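# Set the coat stand upright inside the yellow tape

## Task

Get the coat stand standing upright with each of its four feet inside the area marked by yellow tape, none resting on the tape itself. It fails if it topples or is left leaning. It must stay up without the robot holding it. At the end the robot must release it and back away.

## Robot and tools

ROBOT. A simulated Hello Robot Stretch 4 with one arm. It has an omni-wheel base, a lift that rides up a mast, a telescoping arm that reaches forward, a three-joint wrist (yaw, pitch, roll) and a two-finger gripper. It stands about 1.6 m tall, and the base edge lies within 0.23 m of the base origin. There are four cameras on the body: head_camera (420x560), head_left_camera and head_right_camera (fisheye, 420x672) and wrist_camera (616x392). A loose object may occasionally get a brief shove from outside.

FRAMES. Base frame: origin on the floor below the base centre, x forward, y to the left, z up. hand_pose is reported in this frame. It is a fixed point between the open fingertips, and with all wrist joints at 0 its axes line up with the base frame. The printed value may be somewhat off. The odometry frame is where the base frame was when the scene began.

execute_actions(actions, cameras). actions is a list holding one action, or none; an empty list just reports state and images. An action may contain:
- base: an object with exactly one key. These are offsets from where the base last reported itself, not poses. translate_m is straight travel in metres, forward positive, -2 to 2. strafe_m is sideways travel in metres, left positive, -2 to 2. rotate_rad is a turn in place in radians, counter-clockwise from above positive, -3.2 to 3.2.
- joints: an object keyed by joint name. Each value is an absolute target, not an offset. lift_m: 0 to 1.2 m. arm_m: extension, 0 to 0.55 m. wrist_yaw_rad: -1.134 to 4.276; 0 points forward, positive turns left, 3.14 is stowed, and above 3.4 the arm may block it. wrist_pitch_rad: -1.117 to 4.259; 0 is level, 1.57 points down. wrist_roll_rad: -1.117 to 4.259; at 0 the fingers sit level, and positive turns clockwise as seen from behind the gripper. gripper_m: the fingertip gap in metres, -0.038 to 0.141; below 0 the tips squeeze each other. Tolerances for done: lift and arm 0.004, yaw 0.02, pitch 0.05, roll 0.02, gripper 0.004.
- pace: "slow", "default", "fast" or "max". Base speed is 0.1, 0.3, 0.4 or 0.6 m/s and turn rate 1, 2, 3 or 4 rad/s. With the lift above 0.2 these drop, down to 0.3 m/s and 1 rad/s at lift 1.2.
- contact_limits: only {"arm_m": value}, 0 (gentlest) to 0.75 (firmest), default 0.5; this is how hard the arm may push before stopping.
- end_of_arm: "enable_torque" must be sent alone. It revives wrist or gripper motors that shut off, and they then hold their current position.
All motions in an action begin together. Anything not named in an action may still be driving toward an earlier target. A joint target outside its range is clipped and reported. Any other bad key or value rejects the whole call, and nothing moves. cameras lists which images to return: ["all"], null or omitted gives all four, and [] gives none. Each action lasts at most 15 s.

wait(seconds): 0 to 10 s of no new commands, then the same report. zoom_image(camera, region): a finer crop [x0, y0, x1, y1] in pixels, origin at top left, at most 504x504, of that camera's latest full image. read_manual(section): licence texts only. finished_scene(scene): ends the scene permanently and says whether the goal was met. The stand must already be stable and free, and the robot clear of it. If a result reports a stop, the remaining execute_actions, wait and finished_scene calls in that same reply are skipped.

RESULTS.
- base_status and joint_status: done; off_target (stopped short, possibly still pushing); contact_stop_at_<key> (hit something, and that part may go slack); limit_stop_at_<name>; time_out; torque_fault.
- limit_stop_at_tilt: the lean is over 6 degrees, and lift, arm and wheels go slack until the lean drops.
- limit_stop_at_own_body: self-collision guard. It is likely with pitch below -0.2 combined with roll below -0.4 or above 4.
- on_its_own: things not commanded by this call. Here "held at" is a target, not a measured position.
- lidar_m: 12 ranges from the base origin, 30-degree sectors starting straight ahead and going counter-clockwise (4th left, 7th behind, 10th right). "-" means nothing seen, or something closer than 0.25 m. It misses thin legs, clear objects and much of the area behind.
- wrist_depth_mm: a 7x7 grid of median depths, 100 to 2000 mm, rows from the top left.
- base_odometry: from wheel turns only, so slip counts as travel. If turned_by_wheels and turned_by_imu differ by more than about 0.1 rad, a collision or slip happened.
- base_tilt: degrees, forward and right positive, with a fixed bias of about 1.5.
- motor_effort: percent, positive toward higher values, with the peak in brackets; it is noisy. For wheel_0 to wheel_2, positive turns the base right.

GRIPPING. Command a gap smaller than the object; going further below it squeezes harder and pulls the object in. gripper_m and done do not prove a grip; look for a clear change in gripper effort. Tips pressed on a surface can jam, so raise the lift to free them.

AVOID. Driving or turning with more than 1 kg held and arm_m above 0.2, especially at fast paces, since it can tip the robot. Long or hard pushes with the gripper high or a high contact limit. Jamming the gripper against things, which causes a torque_fault (limp until enable_torque). Dropping or knocking the stand over. To unfold the wrist at the start, send lift_m 0.4 with wrist_yaw_rad 0 in one action. Shorter robot motion time is better.

Each tool is called as name(argument=value, ...), one argument or row to a line, values as JSON.

## Session

execute_actions(
  actions=[],
)

Scene clock: 0.00 s.
base_odometry: x=+0.000 y=+0.000 heading=+0.000 (m, m, rad; odometry frame)
turned_by_wheels: +0.000 (rad since the last result)
turned_by_imu: +0.000 (rad since the last result)
base_tilt: forward=+0.2 right=+0.4 (deg)
lidar_m: 1.93 2.10 2.72 1.23 1.97 1.81 1.80 0.87 0.69 0.66 0.75 1.97
base_status: not commanded
joint_positions: lift_m=+0.125 arm_m=+0.001 wrist_yaw_rad=+3.241 wrist_pitch_rad=+0.013 wrist_roll_rad=-0.011 gripper_m=+0.057
joint_status: not commanded
motor_effort: lift_m=+20 arm_m=-1 wrist_yaw_rad=+1 wrist_pitch_rad=-8 wrist_roll_rad=-1 gripper_m=-4 wheel_0=+0 wheel_1=+0 wheel_2=+0 (%)
hand_pose: x=-0.1236 y=+0.0584 z=+0.2996 quat_wxyz=(-0.050, -0.006, -0.006, +0.999) (m; base frame)
wrist_depth_mm: - 134 133 1921 1921 1756 1808 / - - 133 1921 1921 1808 1708 / - 110 133 1921 1863 1756 1708 / - 128 152 1983 1863 1863 1661 / 205 - 1983 1921 1863 1808 1708 / 221 1229 202 1281 215 1308 1308 / 221 741 809 142 798 854 842
pictures: head_camera, head_left_camera, head_right_camera, wrist_camera
Images, in order (width x height): head_camera 420x560, head_left_camera 420x672, head_right_camera 420x672, wrist_camera 616x392.

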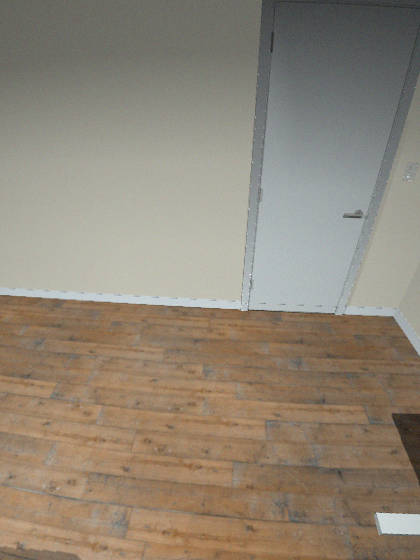

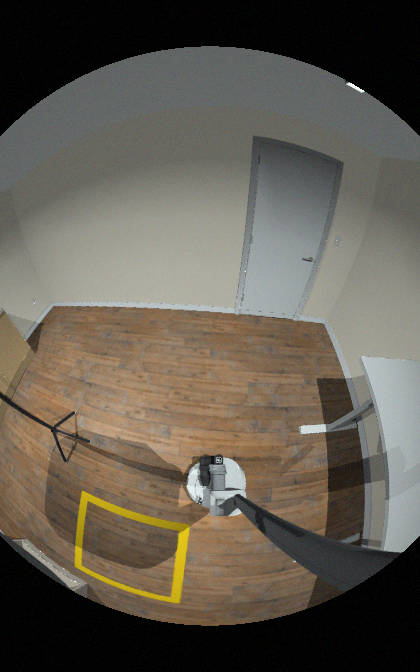

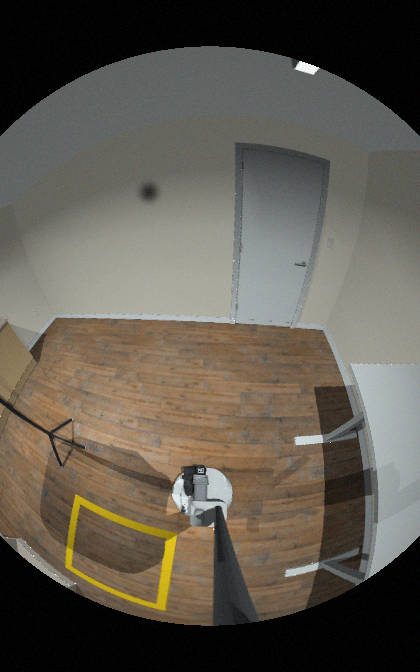

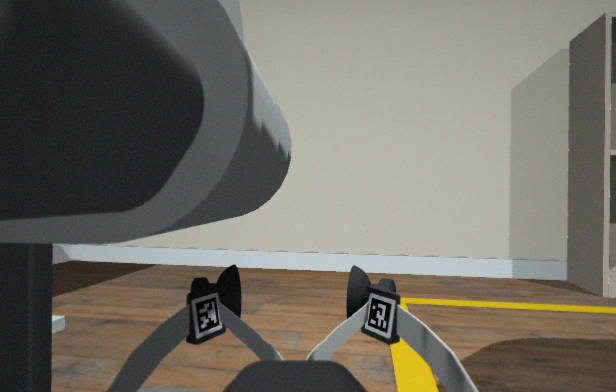

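execute_actions(
  actions=[
    {"base":{"rotate_rad":1.57},"joints":{"lift_m":0.4,"wrist_yaw_rad":0,"gripper_m":0.12}},
  ],
)

Scene clock: 5.67 s.
base_odometry: x=+0.000 y=+0.000 heading=+1.570 (m, m, rad; odometry frame)
turned_by_wheels: +1.570 (rad since the last result)
turned_by_imu: +1.559 (rad since the last result)
base_tilt: forward=+0.2 right=+0.5 (deg)
lidar_m: 1.25 1.96 1.77 1.81 0.89 0.69 0.67 0.74 1.98 1.92 2.10 2.71
base_status: done
joint_positions: lift_m=+0.400 arm_m=+0.001 wrist_yaw_rad=+0.001 wrist_pitch_rad=+0.013 wrist_roll_rad=-0.011 gripper_m=+0.120
joint_status: all done
motor_effort: lift_m=+23(21) arm_m=-1(1) wrist_yaw_rad=-1(4) wrist_pitch_rad=-7(8) wrist_roll_rad=-1(0) gripper_m=-1(2) wheel_0=-1(7) wheel_1=+0(9) wheel_2=+0(8) (%)
hand_pose: x=+0.4606 y=-0.0873 z=+0.5743 quat_wxyz=(+1.000, -0.005, +0.006, +0.000) (m; base frame)
wrist_depth_mm: - - - - - - - / - - - - - - - / - - - - - - - / - - - - - - - / - - - - - - - / - 206 - - 216 - - / 1430 1366 1430 135 1464 1430 1464
pictures: head_camera, head_left_camera, head_right_camera, wrist_camera
Images, in order (width x height): head_camera 420x560, head_left_camera 420x672, head_right_camera 420x672, wrist_camera 616x392.

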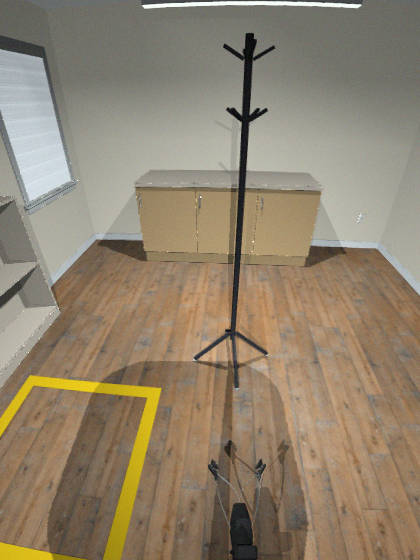

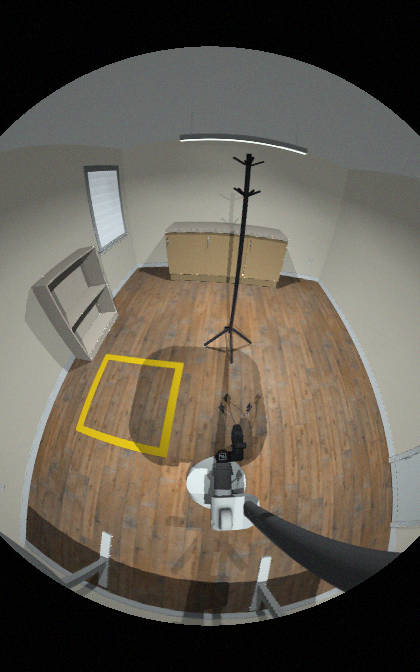

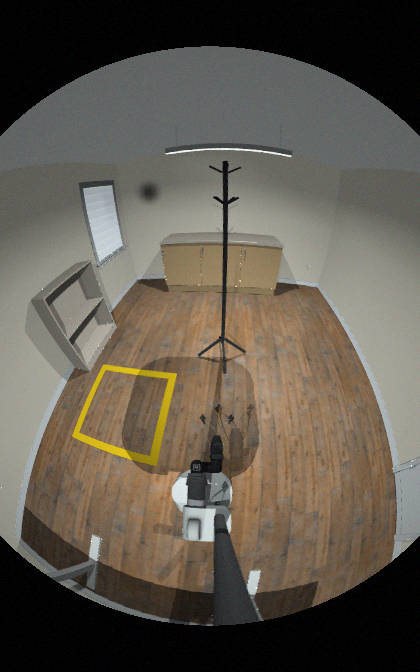

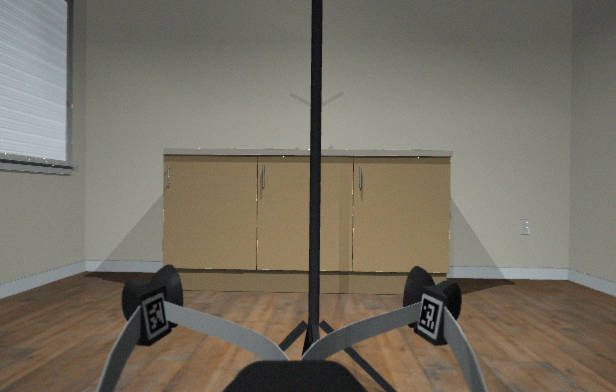

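execute_actions(
  actions=[
    {"base":{"translate_m":0.6},"joints":{"lift_m":0.7}},
  ],
  cameras=["head_camera","wrist_camera"],
)

Scene clock: 14.53 s.
base_odometry: x=+0.000 y=+0.600 heading=+1.570 (m, m, rad; odometry frame)
turned_by_wheels: +0.000 (rad since the last result)
turned_by_imu: -0.006 (rad since the last result)
base_tilt: forward=+0.2 right=+0.5 (deg)
lidar_m: 0.66 2.20 1.52 1.75 1.86 1.31 1.30 1.39 2.02 1.99 2.15 0.65
base_status: done
joint_positions: lift_m=+0.700 arm_m=+0.001 wrist_yaw_rad=+0.000 wrist_pitch_rad=+0.013 wrist_roll_rad=-0.011 gripper_m=+0.120
joint_status: all done
motor_effort: lift_m=+23(27) arm_m=-1(1) wrist_yaw_rad=+1(1) wrist_pitch_rad=-7(9) wrist_roll_rad=-1(2) gripper_m=-3(2) wheel_0=+1(5) wheel_1=+1(7) wheel_2=+1(10) (%)
hand_pose: x=+0.4606 y=-0.0874 z=+0.8744 quat_wxyz=(+1.000, -0.005, +0.006, +0.000) (m; base frame)
wrist_depth_mm: - - - - - - - / - - - - - - - / - - - - - - - / - - - 1863 - - - / - 1921 1863 1863 1863 1808 - / - 206 1863 1808 216 1863 - / - 1863 1863 135 1863 1921 -
pictures: head_camera, wrist_camera
Images, in order (width x height): head_camera 420x560, wrist_camera 616x392.

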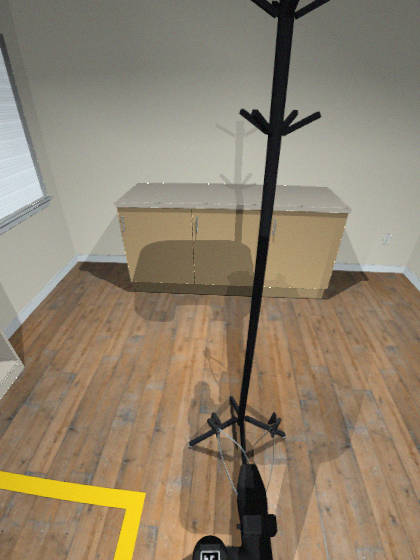

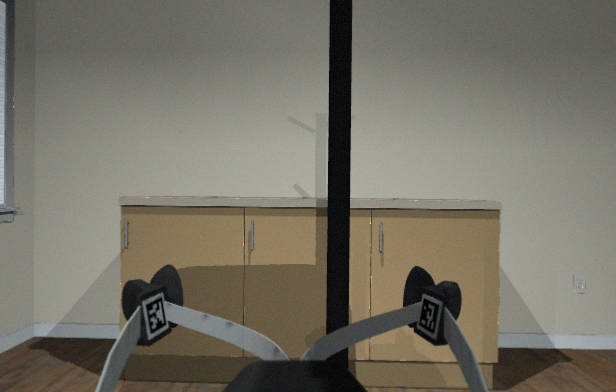

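execute_actions(
  actions=[
    {"base":{"strafe_m":-0.03},"joints":{"arm_m":0.19}},
  ],
  cameras=["head_camera","wrist_camera"],
)

Scene clock: 20.40 s.
base_odometry: x=+0.030 y=+0.600 heading=+1.570 (m, m, rad; odometry frame)
turned_by_wheels: +0.000 (rad since the last result)
turned_by_imu: -0.001 (rad since the last result)
base_tilt: forward=+0.2 right=+0.5 (deg)
lidar_m: 0.70 2.19 1.52 1.78 1.92 1.32 1.29 1.39 2.02 1.96 2.10 0.80
base_status: done
joint_positions: lift_m=+0.700 arm_m=+0.189 wrist_yaw_rad=+0.000 wrist_pitch_rad=+0.013 wrist_roll_rad=-0.011 gripper_m=+0.120
joint_status: all done
motor_effort: lift_m=+23(23) arm_m=+5(6) wrist_yaw_rad=+1(2) wrist_pitch_rad=-8(7) wrist_roll_rad=-2(1) gripper_m=-1(0) wheel_0=+0(7) wheel_1=+1(7) wheel_2=+0(1) (%)
hand_pose: x=+0.6485 y=-0.0874 z=+0.8744 quat_wxyz=(+1.000, -0.005, +0.006, +0.000) (m; base frame)
wrist_depth_mm: - - - - - - - / - - - - - - - / - - - - - - - / - - - 1661 - - - / - 1661 1661 1661 1708 1661 - / - 206 1708 1708 216 1618 - / - 1708 1661 135 1618 1618 -
pictures: head_camera, wrist_camera
Images, in order (width x height): head_camera 420x560, wrist_camera 616x392.

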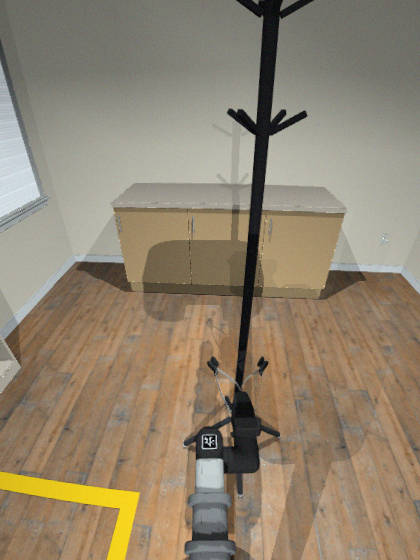

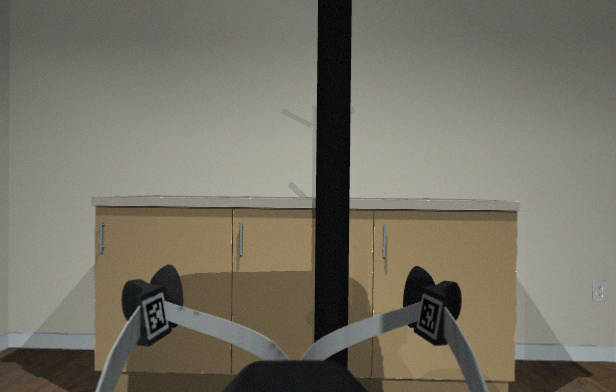

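execute_actions(
  actions=[
    {"joints":{"arm_m":0.28}},
  ],
  cameras=["head_camera","wrist_camera"],
)

Scene clock: 26.73 s.
base_odometry: x=+0.030 y=+0.600 heading=+1.570 (m, m, rad; odometry frame)
turned_by_wheels: +0.000 (rad since the last result)
turned_by_imu: -0.001 (rad since the last result)
base_tilt: forward=+0.2 right=+0.5 (deg)
lidar_m: 0.74 2.22 1.53 1.78 1.93 1.33 1.29 1.39 2.02 1.96 2.11 0.81
base_status: not commanded
joint_positions: lift_m=+0.700 arm_m=+0.279 wrist_yaw_rad=+0.000 wrist_pitch_rad=+0.013 wrist_roll_rad=-0.011 gripper_m=+0.120
joint_status: all done
motor_effort: lift_m=+22(22) arm_m=+5(6) wrist_yaw_rad=+1(1) wrist_pitch_rad=-6(8) wrist_roll_rad=-1(3) gripper_m=+0(0) wheel_0=+0(0) wheel_1=+1(1) wheel_2=+0(0) (%)
hand_pose: x=+0.7385 y=-0.0874 z=+0.8744 quat_wxyz=(+1.000, -0.005, +0.006, +0.000) (m; base frame)
wrist_depth_mm: - - - - - - - / - - - - - - - / - - - - - - - / - 1983 - 1618 - - - / - 1576 1576 1537 1537 1576 - / - 205 1618 1576 216 1576 - / - 1618 1576 135 1618 1576 -
pictures: head_camera, wrist_camera
Images, in order (width x height): head_camera 420x560, wrist_camera 616x392.

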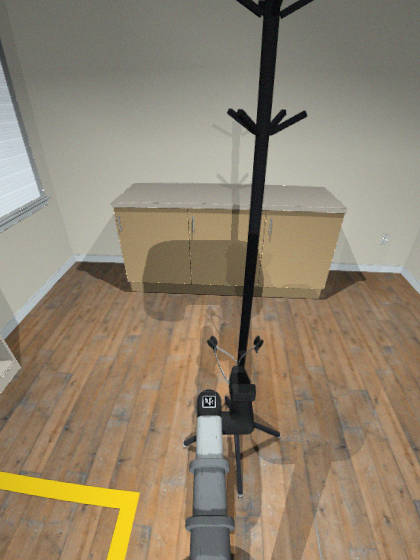

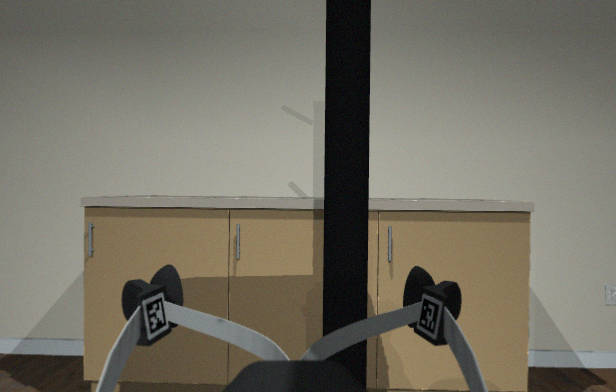

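execute_actions(
  actions=[
    {"joints":{"gripper_m":0.0}},
  ],
  cameras=["head_camera","wrist_camera"],
)

Scene clock: 32.20 s.
base_odometry: x=+0.030 y=+0.600 heading=+1.570 (m, m, rad; odometry frame)
turned_by_wheels: +0.000 (rad since the last result)
turned_by_imu: -0.002 (rad since the last result)
base_tilt: forward=+0.2 right=+0.5 (deg)
lidar_m: 0.72 2.20 1.55 1.79 1.93 1.32 1.31 1.38 2.02 1.97 2.12 0.83
base_status: not commanded
joint_positions: lift_m=+0.700 arm_m=+0.279 wrist_yaw_rad=+0.000 wrist_pitch_rad=+0.013 wrist_roll_rad=-0.011 gripper_m=+0.000
joint_status: all done
motor_effort: lift_m=+23(22) arm_m=+5(5) wrist_yaw_rad=+1(1) wrist_pitch_rad=-7(8) wrist_roll_rad=+0(2) gripper_m=-9(5) wheel_0=+0(0) wheel_1=+1(1) wheel_2=+0(0) (%)
hand_pose: x=+0.7385 y=-0.0874 z=+0.8744 quat_wxyz=(+1.000, -0.005, +0.006, +0.000) (m; base frame)
wrist_depth_mm: - - - - - - - / - - - - - - - / - - - - - - - / - - - 1618 - - - / - 1576 1576 1576 1576 1576 - / - 1576 204 203 1576 1537 - / - 1618 1576 146 271 1537 -
pictures: head_camera, wrist_camera
Images, in order (width x height): head_camera 420x560, wrist_camera 616x392.

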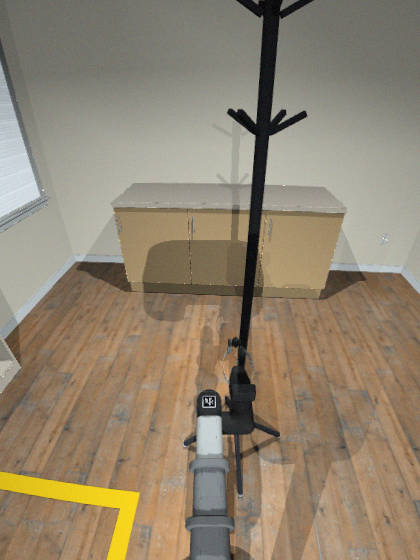

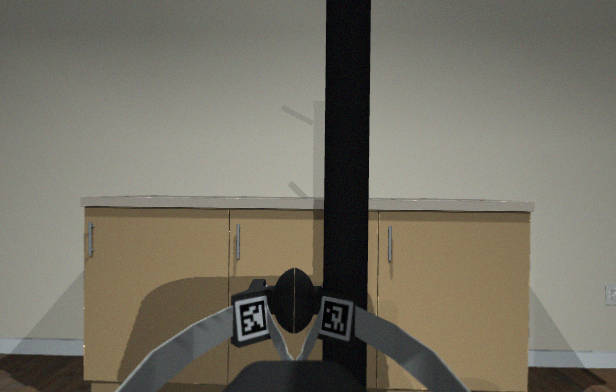

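Missed; pole is still further. Reopen, extend, shift right.

execute_actions(
  actions=[
    {"joints":{"gripper_m":0.12}},
  ],
  cameras=[],
)

execute_actions(
  actions=[
    {"base":{"strafe_m":-0.03},"joints":{"arm_m":0.36}},
  ],
  cameras=["head_camera","wrist_camera"],
)

Scene clock: 47.90 s.
base_odometry: x=+0.030 y=+0.600 heading=+1.570 (m, m, rad; odometry frame)
turned_by_wheels: +0.000 (rad since the last result)
turned_by_imu: -0.002 (rad since the last result)
base_tilt: forward=+0.2 right=+0.5 (deg)
lidar_m: 0.73 2.19 1.52 1.78 1.91 1.32 1.30 1.36 2.01 1.97 2.11 0.80
base_status: not commanded
joint_positions: lift_m=+0.700 arm_m=+0.279 wrist_yaw_rad=+0.000 wrist_pitch_rad=+0.013 wrist_roll_rad=-0.011 gripper_m=+0.120
joint_status: all done
motor_effort: lift_m=+23(22) arm_m=+5(5) wrist_yaw_rad=+0(1) wrist_pitch_rad=-7(8) wrist_roll_rad=+0(0) gripper_m=-2(5) wheel_0=+0(0) wheel_1=+1(1) wheel_2=+0(0) (%)
hand_pose: x=+0.7385 y=-0.0874 z=+0.8744 quat_wxyz=(+1.000, -0.005, +0.006, +0.000) (m; base frame)
wrist_depth_mm: - - - - - - - / - - - - - - - / - - - - - - - / - - - 1576 - - - / - 1618 1618 1576 1576 1537 - / - 205 1576 1537 216 1537 - / - 1576 1576 135 1576 1537 -
pictures: none
No camera images: the call's "cameras" was empty. Leave "cameras" out to get every camera's image.

Scene clock: 49.07 s.
base_odometry: x=+0.060 y=+0.600 heading=+1.570 (m, m, rad; odometry frame)
turned_by_wheels: +0.000 (rad since the last result)
turned_by_imu: +0.000 (rad since the last result)
base_tilt: forward=+0.2 right=+0.5 (deg)
lidar_m: 0.67 2.22 1.56 1.82 1.93 1.33 1.30 1.40 1.98 1.94 2.06 2.12
base_status: done
joint_positions: lift_m=+0.700 arm_m=+0.359 wrist_yaw_rad=+0.000 wrist_pitch_rad=+0.013 wrist_roll_rad=-0.011 gripper_m=+0.120
joint_status: all done
motor_effort: lift_m=+23(22) arm_m=+5(5) wrist_yaw_rad=+2(1) wrist_pitch_rad=-7(7) wrist_roll_rad=-1(2) gripper_m=+0(0) wheel_0=+0(9) wheel_1=+1(6) wheel_2=+0(1) (%)
hand_pose: x=+0.8185 y=-0.0874 z=+0.8744 quat_wxyz=(+1.000, -0.005, +0.006, +0.000) (m; base frame)
wrist_depth_mm: - - - 188 - - - / - - - 189 - - - / - - - 190 - - - / - 1921 - 190 - - - / - 1499 1499 190 1499 1464 - / - 205 1499 191 216 1464 - / 1983 1499 1499 135 1499 1430 -
pictures: head_camera, wrist_camera
Images, in order (width x height): head_camera 420x560, wrist_camera 616x392.

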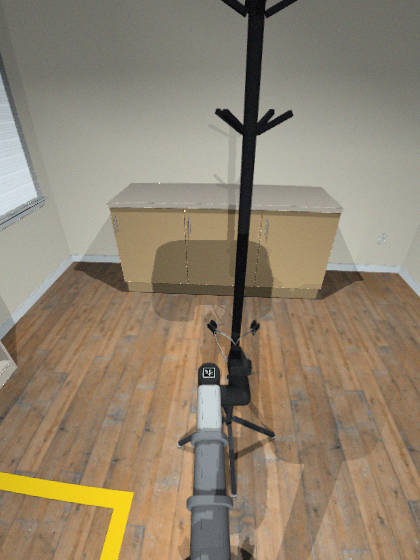

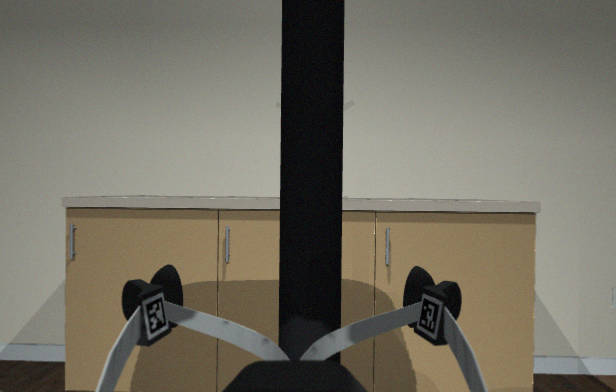

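Depth 0.19, fingertips at ~0.21. Grip.

execute_actions(
  actions=[
    {"joints":{"gripper_m":0.0}},
  ],
  cameras=["head_camera","wrist_camera"],
)

Scene clock: 55.73 s.
base_odometry: x=+0.060 y=+0.600 heading=+1.570 (m, m, rad; odometry frame)
turned_by_wheels: +0.000 (rad since the last result)
turned_by_imu: -0.002 (rad since the last result)
base_tilt: forward=+0.2 right=+0.5 (deg)
lidar_m: 0.67 2.19 1.58 1.82 1.94 1.32 1.32 1.40 1.99 1.93 2.07 0.84
base_status: not commanded
joint_positions: lift_m=+0.700 arm_m=+0.360 wrist_yaw_rad=+0.003 wrist_pitch_rad=+0.010 wrist_roll_rad=-0.011 gripper_m=+0.000
joint_status: all done
motor_effort: lift_m=+22(22) arm_m=+3(5) wrist_yaw_rad=-9(8) wrist_pitch_rad=+1(6) wrist_roll_rad=-1(0) gripper_m=-11(14) wheel_0=-2(3) wheel_1=-2(2) wheel_2=+1(1) (%)
hand_pose: x=+0.8192 y=-0.0865 z=+0.8752 quat_wxyz=(+1.000, -0.005, +0.005, +0.002) (m; base frame)
wrist_depth_mm: - - - 176 - - - / - - - 176 - - - / - - - 177 - - - / - - - 177 - - - / - 1499 1499 178 1499 1499 - / - 1537 191 177 1464 1464 - / - 1464 1499 165 1464 1464 -
pictures: head_camera, wrist_camera
Images, in order (width x height): head_camera 420x560, wrist_camera 616x392.

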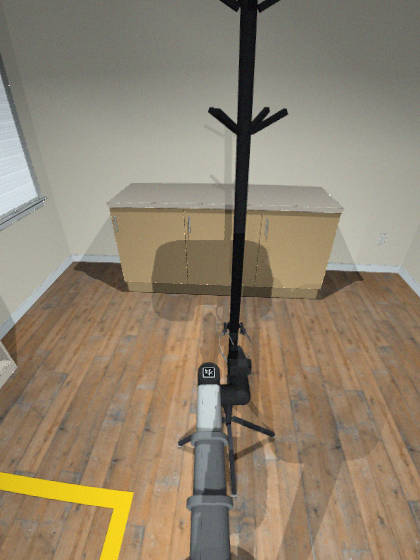

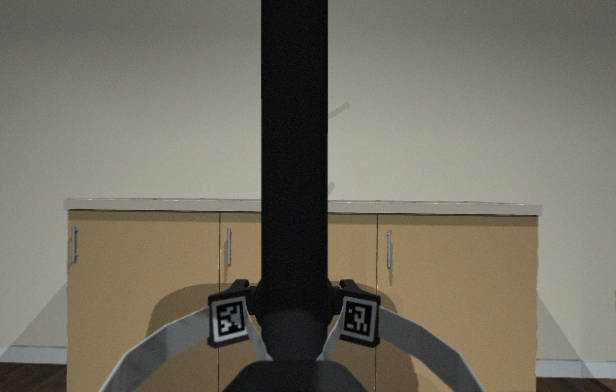

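Lift a little.

execute_actions(
  actions=[
    {"joints":{"lift_m":0.76},"pace":"slow"},
  ],
  cameras=["head_camera","head_left_camera"],
)

Scene clock: 61.40 s.
base_odometry: x=+0.060 y=+0.600 heading=+1.570 (m, m, rad; odometry frame)
turned_by_wheels: +0.000 (rad since the last result)
turned_by_imu: -0.001 (rad since the last result)
base_tilt: forward=+0.2 right=+0.5 (deg)
lidar_m: 0.68 2.21 1.55 1.81 1.95 1.30 1.28 1.39 1.97 1.94 2.07 0.83
base_status: not commanded
joint_positions: lift_m=+0.760 arm_m=+0.360 wrist_yaw_rad=+0.003 wrist_pitch_rad=+0.018 wrist_roll_rad=-0.011 gripper_m=+0.000
joint_status: all done
motor_effort: lift_m=+25(32) arm_m=+2(3) wrist_yaw_rad=-8(11) wrist_pitch_rad=-23(37) wrist_roll_rad=-1(0) gripper_m=-11(13) wheel_0=+0(2) wheel_1=+0(1) wheel_2=+3(3) (%)
hand_pose: x=+0.8192 y=-0.0865 z=+0.9327 quat_wxyz=(+1.000, -0.005, +0.009, +0.002) (m; base frame)
wrist_depth_mm: - - - 169 - - - / - - - 170 - - - / - - - 171 - - - / - - - 172 - - - / - 1537 1537 172 1499 1464 - / - 1537 189 173 1464 1464 - / - 1537 1499 149 1499 1464 -
pictures: head_camera, head_left_camera
Images, in order (width x height): head_camera 420x560, head_left_camera 420x672.

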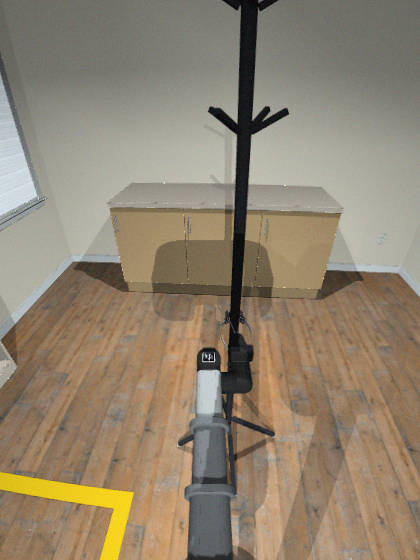

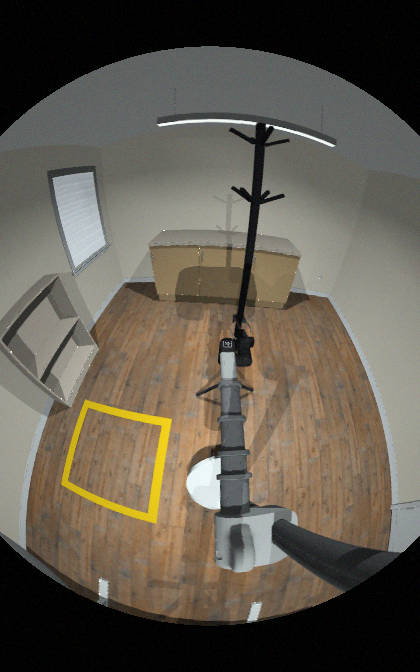

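execute_actions(
  actions=[
    {"joints":{"arm_m":0.18},"pace":"slow"},
  ],
  cameras=[],
)

execute_actions(
  actions=[
    {"base":{"rotate_rad":1.57},"pace":"slow"},
  ],
  cameras=["head_camera","head_left_camera"],
)

Scene clock: 78.37 s.
base_odometry: x=+0.060 y=+0.600 heading=+1.570 (m, m, rad; odometry frame)
turned_by_wheels: +0.000 (rad since the last result)
turned_by_imu: -0.002 (rad since the last result)
base_tilt: forward=+0.2 right=+0.5 (deg)
lidar_m: 0.37 2.20 1.57 1.82 1.96 1.30 1.29 1.38 1.98 1.93 2.08 0.43
base_status: not commanded
joint_positions: lift_m=+0.760 arm_m=+0.181 wrist_yaw_rad=+0.003 wrist_pitch_rad=+0.006 wrist_roll_rad=-0.011 gripper_m=+0.000
joint_status: all done
motor_effort: lift_m=+20(25) arm_m=-6(7) wrist_yaw_rad=-10(11) wrist_pitch_rad=+11(23) wrist_roll_rad=+0(0) gripper_m=-9(12) wheel_0=+0(0) wheel_1=-1(1) wheel_2=+3(3) (%)
hand_pose: x=+0.6407 y=-0.0865 z=+0.9364 quat_wxyz=(+1.000, -0.005, +0.003, +0.002) (m; base frame)
wrist_depth_mm: - - - 147 - - - / - - - 151 - - - / - - - 155 - - - / - - - 160 - - - / - 1661 1708 165 1661 1661 - / - 1708 188 170 1661 1708 - / - 1756 1708 146 1661 1661 -
pictures: none
No camera images: the call's "cameras" was empty. Leave "cameras" out to get every camera's image.

Scene clock: 81.23 s.
base_odometry: x=+0.060 y=+0.600 heading=+3.140 (m, m, rad; odometry frame)
turned_by_wheels: +1.570 (rad since the last result)
turned_by_imu: +1.558 (rad since the last result)
base_tilt: forward=+0.2 right=+0.5 (deg)
lidar_m: 0.62 0.90 1.31 1.28 1.37 2.01 1.93 2.08 2.12 0.46 0.38 0.45
base_status: done
joint_positions: lift_m=+0.760 arm_m=+0.181 wrist_yaw_rad=+0.001 wrist_pitch_rad=+0.031 wrist_roll_rad=-0.013 gripper_m=+0.000
joint_status: not commanded
on_its_own: wrist_pitch_rad is at rest, and its effort (-61) is outside its rest range (-23 to +23)
motor_effort: lift_m=+25(25) arm_m=-4(6) wrist_yaw_rad=-2(47) wrist_pitch_rad=-61(74) wrist_roll_rad=+4(5) gripper_m=-13(12) wheel_0=-2(12) wheel_1=-1(9) wheel_2=-1(14) (%)
hand_pose: x=+0.6400 y=-0.0872 z=+0.9288 quat_wxyz=(+1.000, -0.006, +0.016, +0.000) (m; base frame)
wrist_depth_mm: 1366 273 1397 1397 1336 1366 1366 / 1430 1430 1397 1397 1366 1397 1366 / 1430 1430 219 1430 1397 1397 1397 / 1430 1397 202 1430 1397 1336 1336 / 1464 1430 1430 1397 1397 1336 1336 / 1464 1464 186 172 1118 1336 1336 / 1464 1464 1430 147 1308 1397 1366
pictures: head_camera, head_left_camera
Images, in order (width x height): head_camera 420x560, head_left_camera 420x672.

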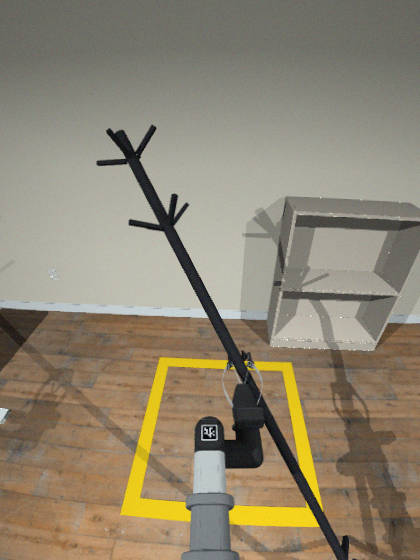

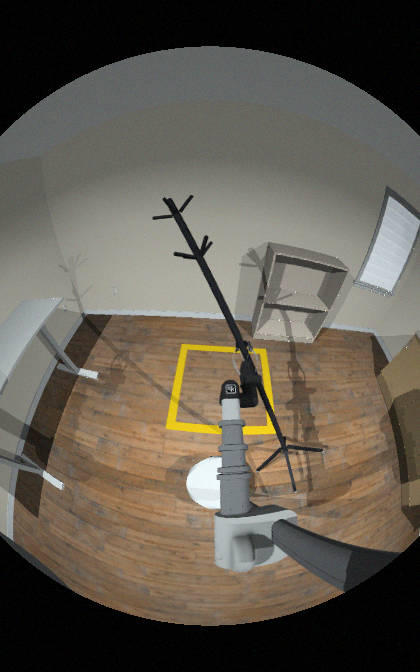

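execute_actions(
  actions=[
    {"base":{"strafe_m":-0.3},"pace":"slow"},
  ],
  cameras=["head_camera","head_left_camera"],
)

Scene clock: 93.13 s.
base_odometry: x=+0.060 y=+0.900 heading=+3.141 (m, m, rad; odometry frame)
turned_by_wheels: +0.001 (rad since the last result)
turned_by_imu: +0.001 (rad since the last result)
base_tilt: forward=+0.1 right=+0.5 (deg)
lidar_m: 0.52 1.91 1.62 1.58 1.69 1.98 1.97 2.11 0.32 0.32 0.25 0.38
base_status: done
joint_positions: lift_m=+0.760 arm_m=+0.181 wrist_yaw_rad=+0.003 wrist_pitch_rad=+0.022 wrist_roll_rad=-0.012 gripper_m=+0.000
joint_status: not commanded
on_its_own: wrist_pitch_rad is at rest, and its effort (-35) is outside its rest range (-23 to +23)
motor_effort: lift_m=+22(25) arm_m=-4(4) wrist_yaw_rad=-9(34) wrist_pitch_rad=-35(62) wrist_roll_rad=+2(4) gripper_m=-11(11) wheel_0=+4(13) wheel_1=-1(5) wheel_2=+5(8) (%)
hand_pose: x=+0.6403 y=-0.0865 z=+0.9316 quat_wxyz=(+1.000, -0.006, +0.011, +0.002) (m; base frame)
wrist_depth_mm: 1397 1397 1366 1397 1366 1366 1366 / 1397 1397 250 1366 1366 1366 1366 / 1397 1397 224 1366 1366 1397 1366 / 1397 1397 210 1366 1336 1308 1229 / 1430 1430 1397 1336 1336 1308 1255 / 1430 1430 185 170 1308 1336 1229 / 1430 1397 1397 146 1229 1160 1138
pictures: head_camera, head_left_camera
Images, in order (width x height): head_camera 420x560, head_left_camera 420x672.

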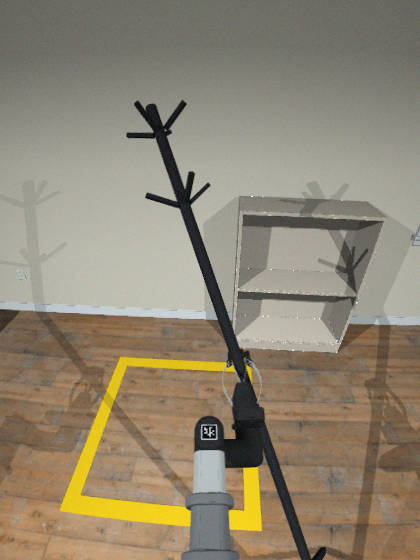

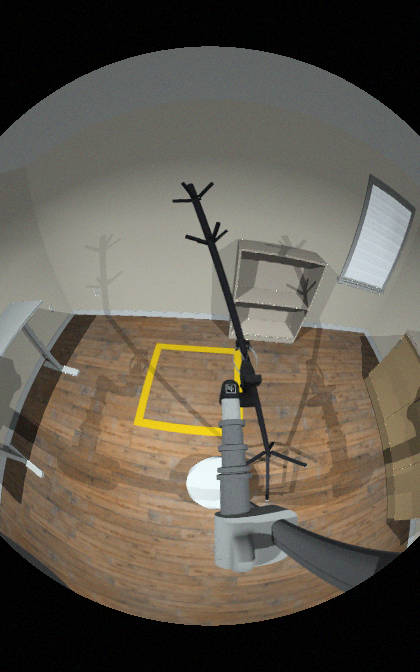

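execute_actions(
  actions=[
    {"base":{"rotate_rad":-0.8},"pace":"slow"},
  ],
  cameras=["head_camera","head_left_camera"],
)

Scene clock: 103.23 s.
base_odometry: x=+0.061 y=+0.900 heading=+2.341 (m, m, rad; odometry frame)
turned_by_wheels: -0.800 (rad since the last result)
turned_by_imu: -0.792 (rad since the last result)
base_tilt: forward=+0.1 right=+0.5 (deg)
lidar_m: 0.54 1.49 1.81 1.76 1.58 1.60 2.20 1.96 1.98 2.38 0.42 0.27
base_status: done
joint_positions: lift_m=+0.760 arm_m=+0.180 wrist_yaw_rad=+0.001 wrist_pitch_rad=+0.009 wrist_roll_rad=-0.012 gripper_m=+0.000
joint_status: not commanded
motor_effort: lift_m=+21(23) arm_m=-2(4) wrist_yaw_rad=-1(60) wrist_pitch_rad=+2(35) wrist_roll_rad=+3(3) gripper_m=-10(12) wheel_0=+0(25) wheel_1=+0(3) wheel_2=+0(17) (%)
hand_pose: x=+0.6398 y=-0.0873 z=+0.9355 quat_wxyz=(+1.000, -0.006, +0.005, +0.000) (m; base frame)
wrist_depth_mm: 1336 1537 216 - - - 1708 / 1308 1537 206 - - - 1708 / 1308 1537 1661 - - - 1756 / 1205 1366 1661 - - - 1708 / 1255 1397 1756 184 - 1397 1255 / 1255 1397 186 173 - 1430 1229 / 1160 1182 1708 144 - 1397 1255
pictures: head_camera, head_left_camera
Images, in order (width x height): head_camera 420x560, head_left_camera 420x672.

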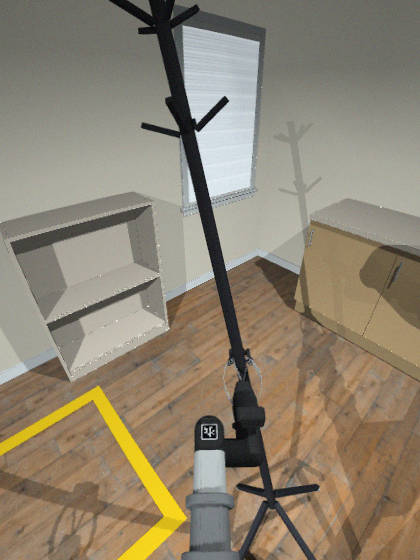

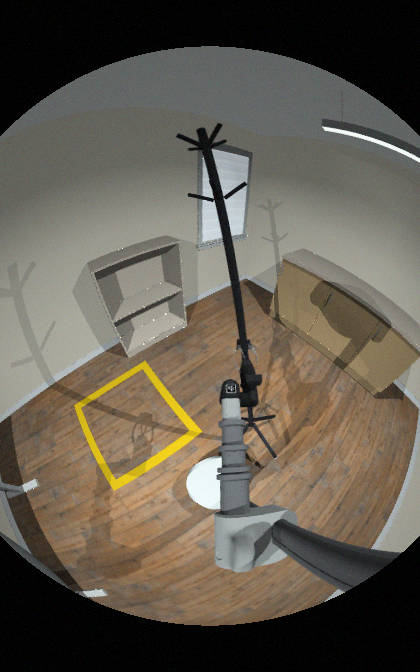

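execute_actions(
  actions=[
    {"base":{"rotate_rad":-0.2},"pace":"slow"},
  ],
  cameras=[],
)

execute_actions(
  actions=[
    {"base":{"translate_m":-0.1},"pace":"slow"},
  ],
  cameras=["head_camera","head_left_camera"],
)

Scene clock: 115.43 s.
base_odometry: x=+0.061 y=+0.900 heading=+2.141 (m, m, rad; odometry frame)
turned_by_wheels: -0.200 (rad since the last result)
turned_by_imu: -0.200 (rad since the last result)
base_tilt: forward=+0.2 right=+0.5 (deg)
lidar_m: 0.52 1.51 1.49 1.96 1.59 1.59 2.46 1.97 1.96 2.15 0.48 0.26
base_status: done
joint_positions: lift_m=+0.760 arm_m=+0.180 wrist_yaw_rad=-0.004 wrist_pitch_rad=+0.014 wrist_roll_rad=-0.011 gripper_m=+0.000
joint_status: not commanded
motor_effort: lift_m=+21(21) arm_m=-2(2) wrist_yaw_rad=+11(23) wrist_pitch_rad=-10(11) wrist_roll_rad=+0(0) gripper_m=-9(9) wheel_0=+0(8) wheel_1=+0(6) wheel_2=+1(7) (%)
hand_pose: x=+0.6395 y=-0.0884 z=+0.9342 quat_wxyz=(+1.000, -0.006, +0.007, -0.002) (m; base frame)
wrist_depth_mm: 1430 1708 1983 - - 1863 1661 / 1430 1708 1983 - - 1863 1708 / 1430 1708 - - - 1863 1661 / 1464 1708 - 188 - 1808 1618 / 1430 1756 - 179 1499 1308 1160 / 1464 1808 191 174 1397 1281 1182 / 1464 1618 - 145 1499 1255 1182
pictures: none
No camera images: the call's "cameras" was empty. Leave "cameras" out to get every camera's image.

Scene clock: 117.70 s.
base_odometry: x=+0.115 y=+0.816 heading=+2.140 (m, m, rad; odometry frame)
turned_by_wheels: -0.001 (rad since the last result)
turned_by_imu: -0.001 (rad since the last result)
base_tilt: forward=+0.2 right=+0.5 (deg)
lidar_m: 0.38 1.58 1.57 2.02 1.52 1.51 2.38 1.90 1.90 2.07 0.54 0.43
base_status: done
joint_positions: lift_m=+0.760 arm_m=+0.180 wrist_yaw_rad=-0.004 wrist_pitch_rad=+0.015 wrist_roll_rad=-0.011 gripper_m=+0.000
joint_status: not commanded
motor_effort: lift_m=+21(21) arm_m=-2(2) wrist_yaw_rad=+12(12) wrist_pitch_rad=-14(12) wrist_roll_rad=+0(0) gripper_m=-6(9) wheel_0=-4(5) wheel_1=-3(4) wheel_2=-1(6) (%)
hand_pose: x=+0.6394 y=-0.0886 z=+0.9339 quat_wxyz=(+1.000, -0.006, +0.007, -0.002) (m; base frame)
wrist_depth_mm: 1499 1808 - - - 1921 1708 / 1499 1808 - - - 1921 1708 / 1499 1808 - - - 1983 1756 / 1366 1808 - 178 - 1863 1708 / 1366 1808 - 172 1537 1397 1205 / 1336 1863 191 171 1499 1397 1255 / 1366 1708 - 147 1537 1336 1255
pictures: head_camera, head_left_camera
Images, in order (width x height): head_camera 420x560, head_left_camera 420x672.

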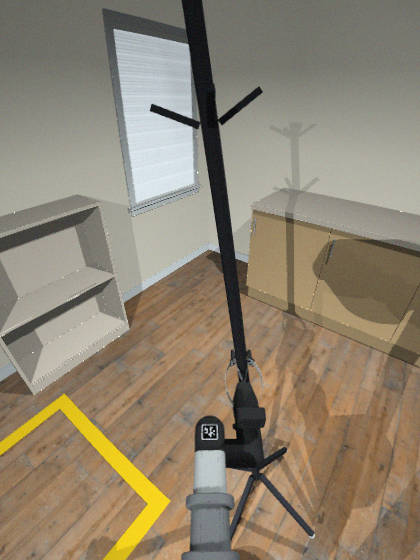

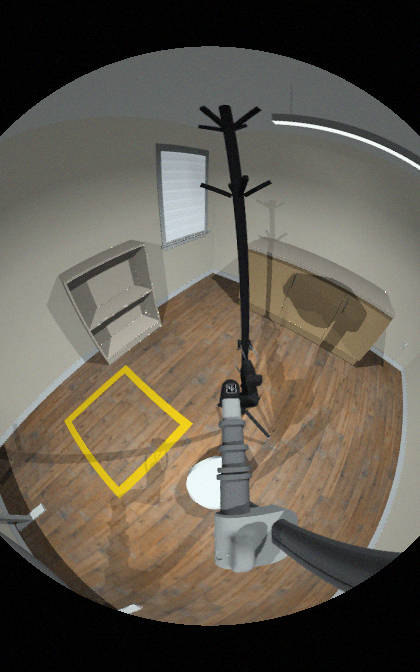

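execute_actions(
  actions=[
    {"joints":{"gripper_m":0.1}},
  ],
  cameras=[],
)

execute_actions(
  actions=[
    {"joints":{"lift_m":0.3}},
  ],
  cameras=["head_camera","head_left_camera","wrist_camera"],
)

Scene clock: 126.10 s.
base_odometry: x=+0.115 y=+0.816 heading=+2.140 (m, m, rad; odometry frame)
turned_by_wheels: +0.000 (rad since the last result)
turned_by_imu: -0.002 (rad since the last result)
base_tilt: forward=+0.2 right=+0.5 (deg)
lidar_m: 0.34 1.58 1.55 2.02 1.51 1.52 2.40 1.94 1.88 2.06 1.86 0.40
base_status: not commanded
joint_positions: lift_m=+0.760 arm_m=+0.180 wrist_yaw_rad=-0.005 wrist_pitch_rad=+0.011 wrist_roll_rad=-0.011 gripper_m=+0.100
joint_status: all done
on_its_own: wrist_yaw_rad is at rest, and its effort (+15) is outside its rest range (-13 to +13)
motor_effort: lift_m=+21(21) arm_m=-2(2) wrist_yaw_rad=+15(18) wrist_pitch_rad=-4(13) wrist_roll_rad=+2(1) gripper_m=-3(5) wheel_0=-4(5) wheel_1=-2(3) wheel_2=-3(3) (%)
hand_pose: x=+0.6394 y=-0.0888 z=+0.9349 quat_wxyz=(+1.000, -0.006, +0.006, -0.002) (m; base frame)
wrist_depth_mm: 1499 1756 - 157 - 1921 1708 / 1499 1756 - 151 - 1921 1756 / 1537 1808 - 148 - 1921 1756 / 1336 1756 - 146 - 1921 1708 / 1366 1808 - 144 1537 1397 1229 / 1366 1661 - 143 217 1366 1229 / 1397 1708 - 138 1537 1336 1255
pictures: none
No camera images: the call's "cameras" was empty. Leave "cameras" out to get every camera's image.

Scene clock: 130.43 s.
base_odometry: x=+0.114 y=+0.816 heading=+2.141 (m, m, rad; odometry frame)
turned_by_wheels: +0.001 (rad since the last result)
turned_by_imu: -0.001 (rad since the last result)
base_tilt: forward=+0.2 right=+0.5 (deg)
lidar_m: 0.82 0.48 0.41 0.39 0.51 1.49 2.42 1.93 1.88 2.06 1.85 1.84
base_status: not commanded
joint_positions: lift_m=+0.300 arm_m=+0.180 wrist_yaw_rad=+0.000 wrist_pitch_rad=+0.013 wrist_roll_rad=-0.011 gripper_m=+0.100
joint_status: all done
motor_effort: lift_m=+20(35) arm_m=-2(3) wrist_yaw_rad=+1(45) wrist_pitch_rad=-7(100) wrist_roll_rad=+1(31) gripper_m=-3(6) wheel_0=+0(10) wheel_1=-1(2) wheel_2=+0(5) (%)
hand_pose: x=+0.6398 y=-0.0874 z=+0.4746 quat_wxyz=(+1.000, -0.006, +0.006, +0.000) (m; base frame)
wrist_depth_mm: 1397 1808 - - - 1921 1708 / 1336 1756 - - - 1863 1281 / 1366 1808 - - 1576 1366 1255 / 1336 1808 - - 1537 1366 1255 / 1308 1808 - - 1576 1397 1229 / 1255 1499 569 1808 211 1430 1281 / 1138 1078 1138 143 1229 1182 1255
pictures: head_camera, head_left_camera, wrist_camera
Images, in order (width x height): head_camera 420x560, head_left_camera 420x672, wrist_camera 616x392.

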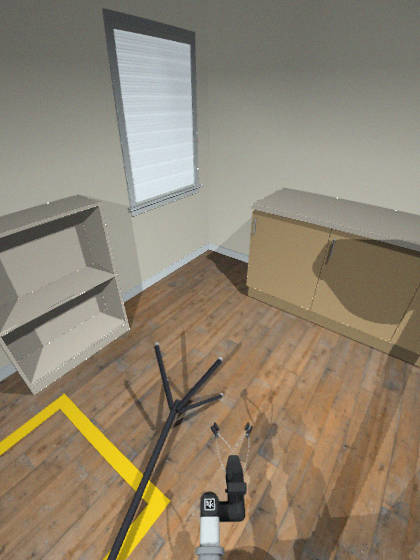

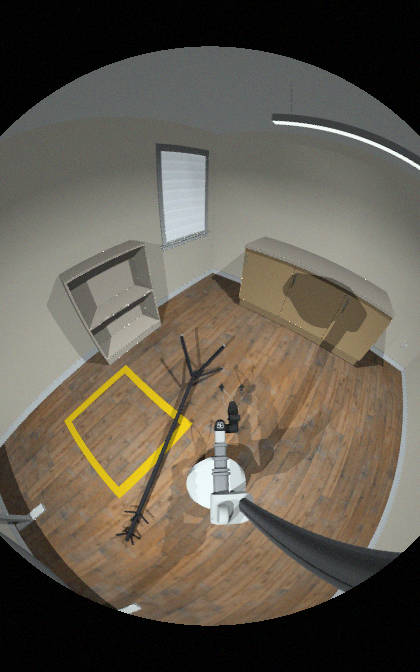

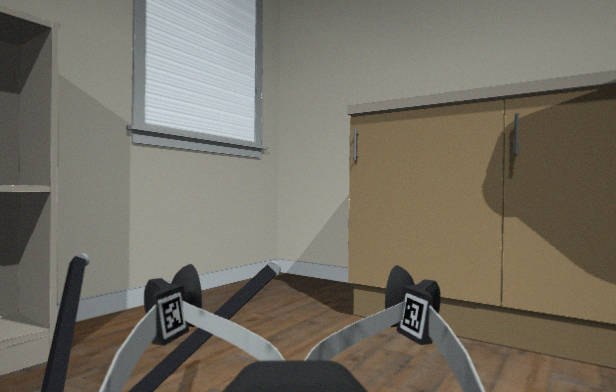

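execute_actions(
  actions=[
    {"base":{"rotate_rad":1.1},"joints":{"arm_m":0.0,"lift_m":0.45,"wrist_pitch_rad":1.57,"wrist_roll_rad":1.57}},
  ],
  cameras=["head_camera","head_left_camera","wrist_camera"],
)

Scene clock: 161.13 s.
base_odometry: x=+0.114 y=+0.816 heading=-3.043 (m, m, rad; odometry frame)
turned_by_wheels: +1.100 (rad since the last result)
turned_by_imu: +1.092 (rad since the last result)
base_tilt: forward=+0.2 right=+0.5 (deg)
lidar_m: 0.41 0.45 0.59 1.51 2.31 1.91 1.89 2.12 1.82 1.83 0.74 0.47
base_status: done
joint_positions: lift_m=+0.450 arm_m=+0.002 wrist_yaw_rad=+0.000 wrist_pitch_rad=+1.570 wrist_roll_rad=+1.569 gripper_m=+0.100
joint_status: all done
joint sent to its limit — the command would take arm_m past its lower limit, so that joint was sent only as far as its limit.
motor_effort: lift_m=+23(24) arm_m=-5(7) wrist_yaw_rad=+0(0) wrist_pitch_rad=-1(4) wrist_roll_rad=+0(4) gripper_m=-1(1) wheel_0=-2(5) wheel_1=-1(3) wheel_2=+0(7) (%)
hand_pose: x=+0.1732 y=-0.0874 z=+0.3395 quat_wxyz=(+0.501, +0.500, +0.500, -0.499) (m; base frame)
wrist_depth_mm: 554 559 559 564 569 574 574 / 554 559 564 564 569 569 580 / 554 564 564 569 569 574 580 / 554 559 559 564 355 357 359 / 554 559 564 353 353 355 353 / 554 559 564 353 211 355 357 / 559 559 559 143 355 355 359
pictures: head_camera, head_left_camera, wrist_camera
Images, in order (width x height): head_camera 420x560, head_left_camera 420x672, wrist_camera 616x392.

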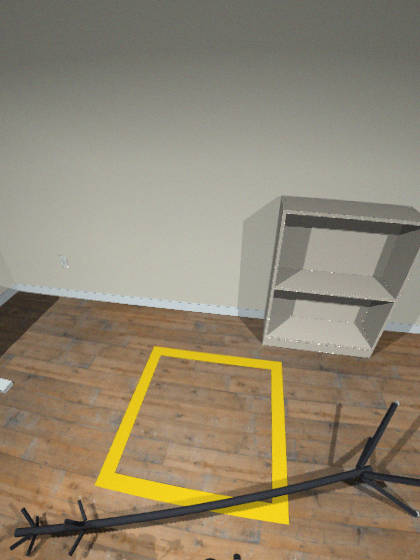

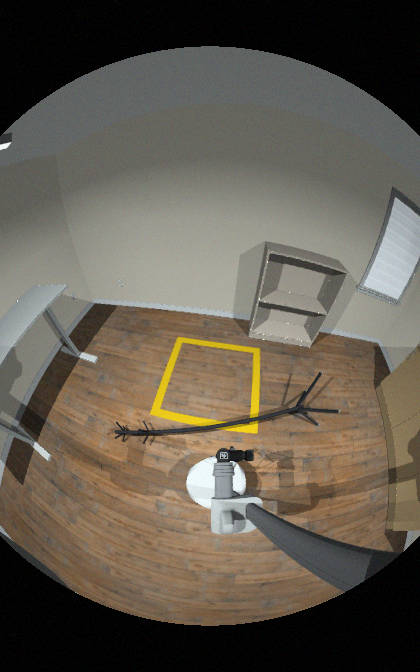

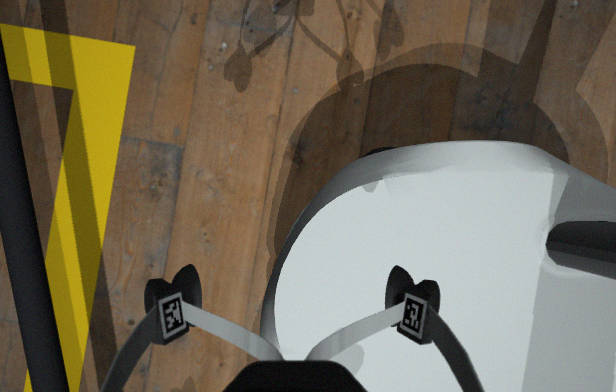

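execute_actions(
  actions=[
    {"base":{"strafe_m":0.55},"joints":{"arm_m":0.25}},
  ],
  cameras=["head_camera","wrist_camera"],
)

Scene clock: 170.40 s.
base_odometry: x=+0.169 y=+0.268 heading=-3.043 (m, m, rad; odometry frame)
turned_by_wheels: +0.000 (rad since the last result)
turned_by_imu: -0.003 (rad since the last result)
base_tilt: forward=+0.2 right=+0.5 (deg)
lidar_m: 0.36 0.40 0.95 0.96 1.95 1.81 1.81 2.03 2.40 1.51 0.62 0.39
base_status: done
joint_positions: lift_m=+0.450 arm_m=+0.249 wrist_yaw_rad=+0.000 wrist_pitch_rad=+1.570 wrist_roll_rad=+1.570 gripper_m=+0.100
joint_status: all done
motor_effort: lift_m=+22(23) arm_m=+5(7) wrist_yaw_rad=+1(1) wrist_pitch_rad=+0(0) wrist_roll_rad=+2(1) gripper_m=-1(4) wheel_0=+2(8) wheel_1=-1(11) wheel_2=+1(1) (%)
hand_pose: x=+0.4203 y=-0.0874 z=+0.3395 quat_wxyz=(+0.501, +0.500, +0.500, -0.499) (m; base frame)
wrist_depth_mm: 554 554 559 564 569 569 574 / 554 559 564 559 569 574 574 / 554 559 559 564 569 569 574 / 554 554 559 564 569 574 402 / 554 559 559 564 569 508 362 / 554 554 559 569 211 433 359 / 559 559 559 143 569 410 359
pictures: head_camera, wrist_camera
Images, in order (width x height): head_camera 420x560, wrist_camera 616x392.

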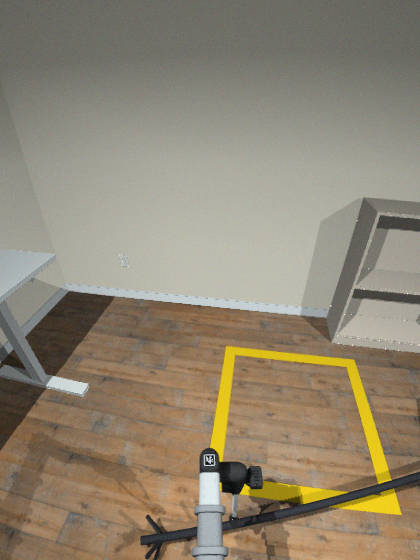

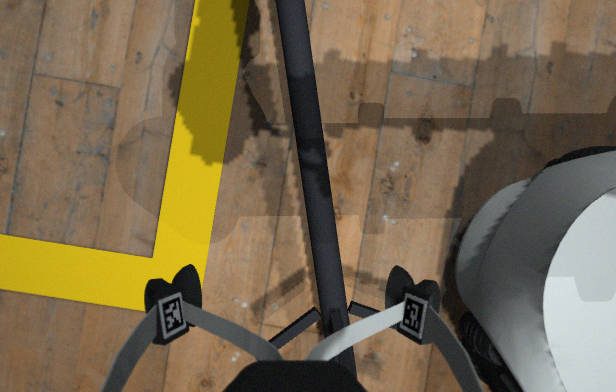

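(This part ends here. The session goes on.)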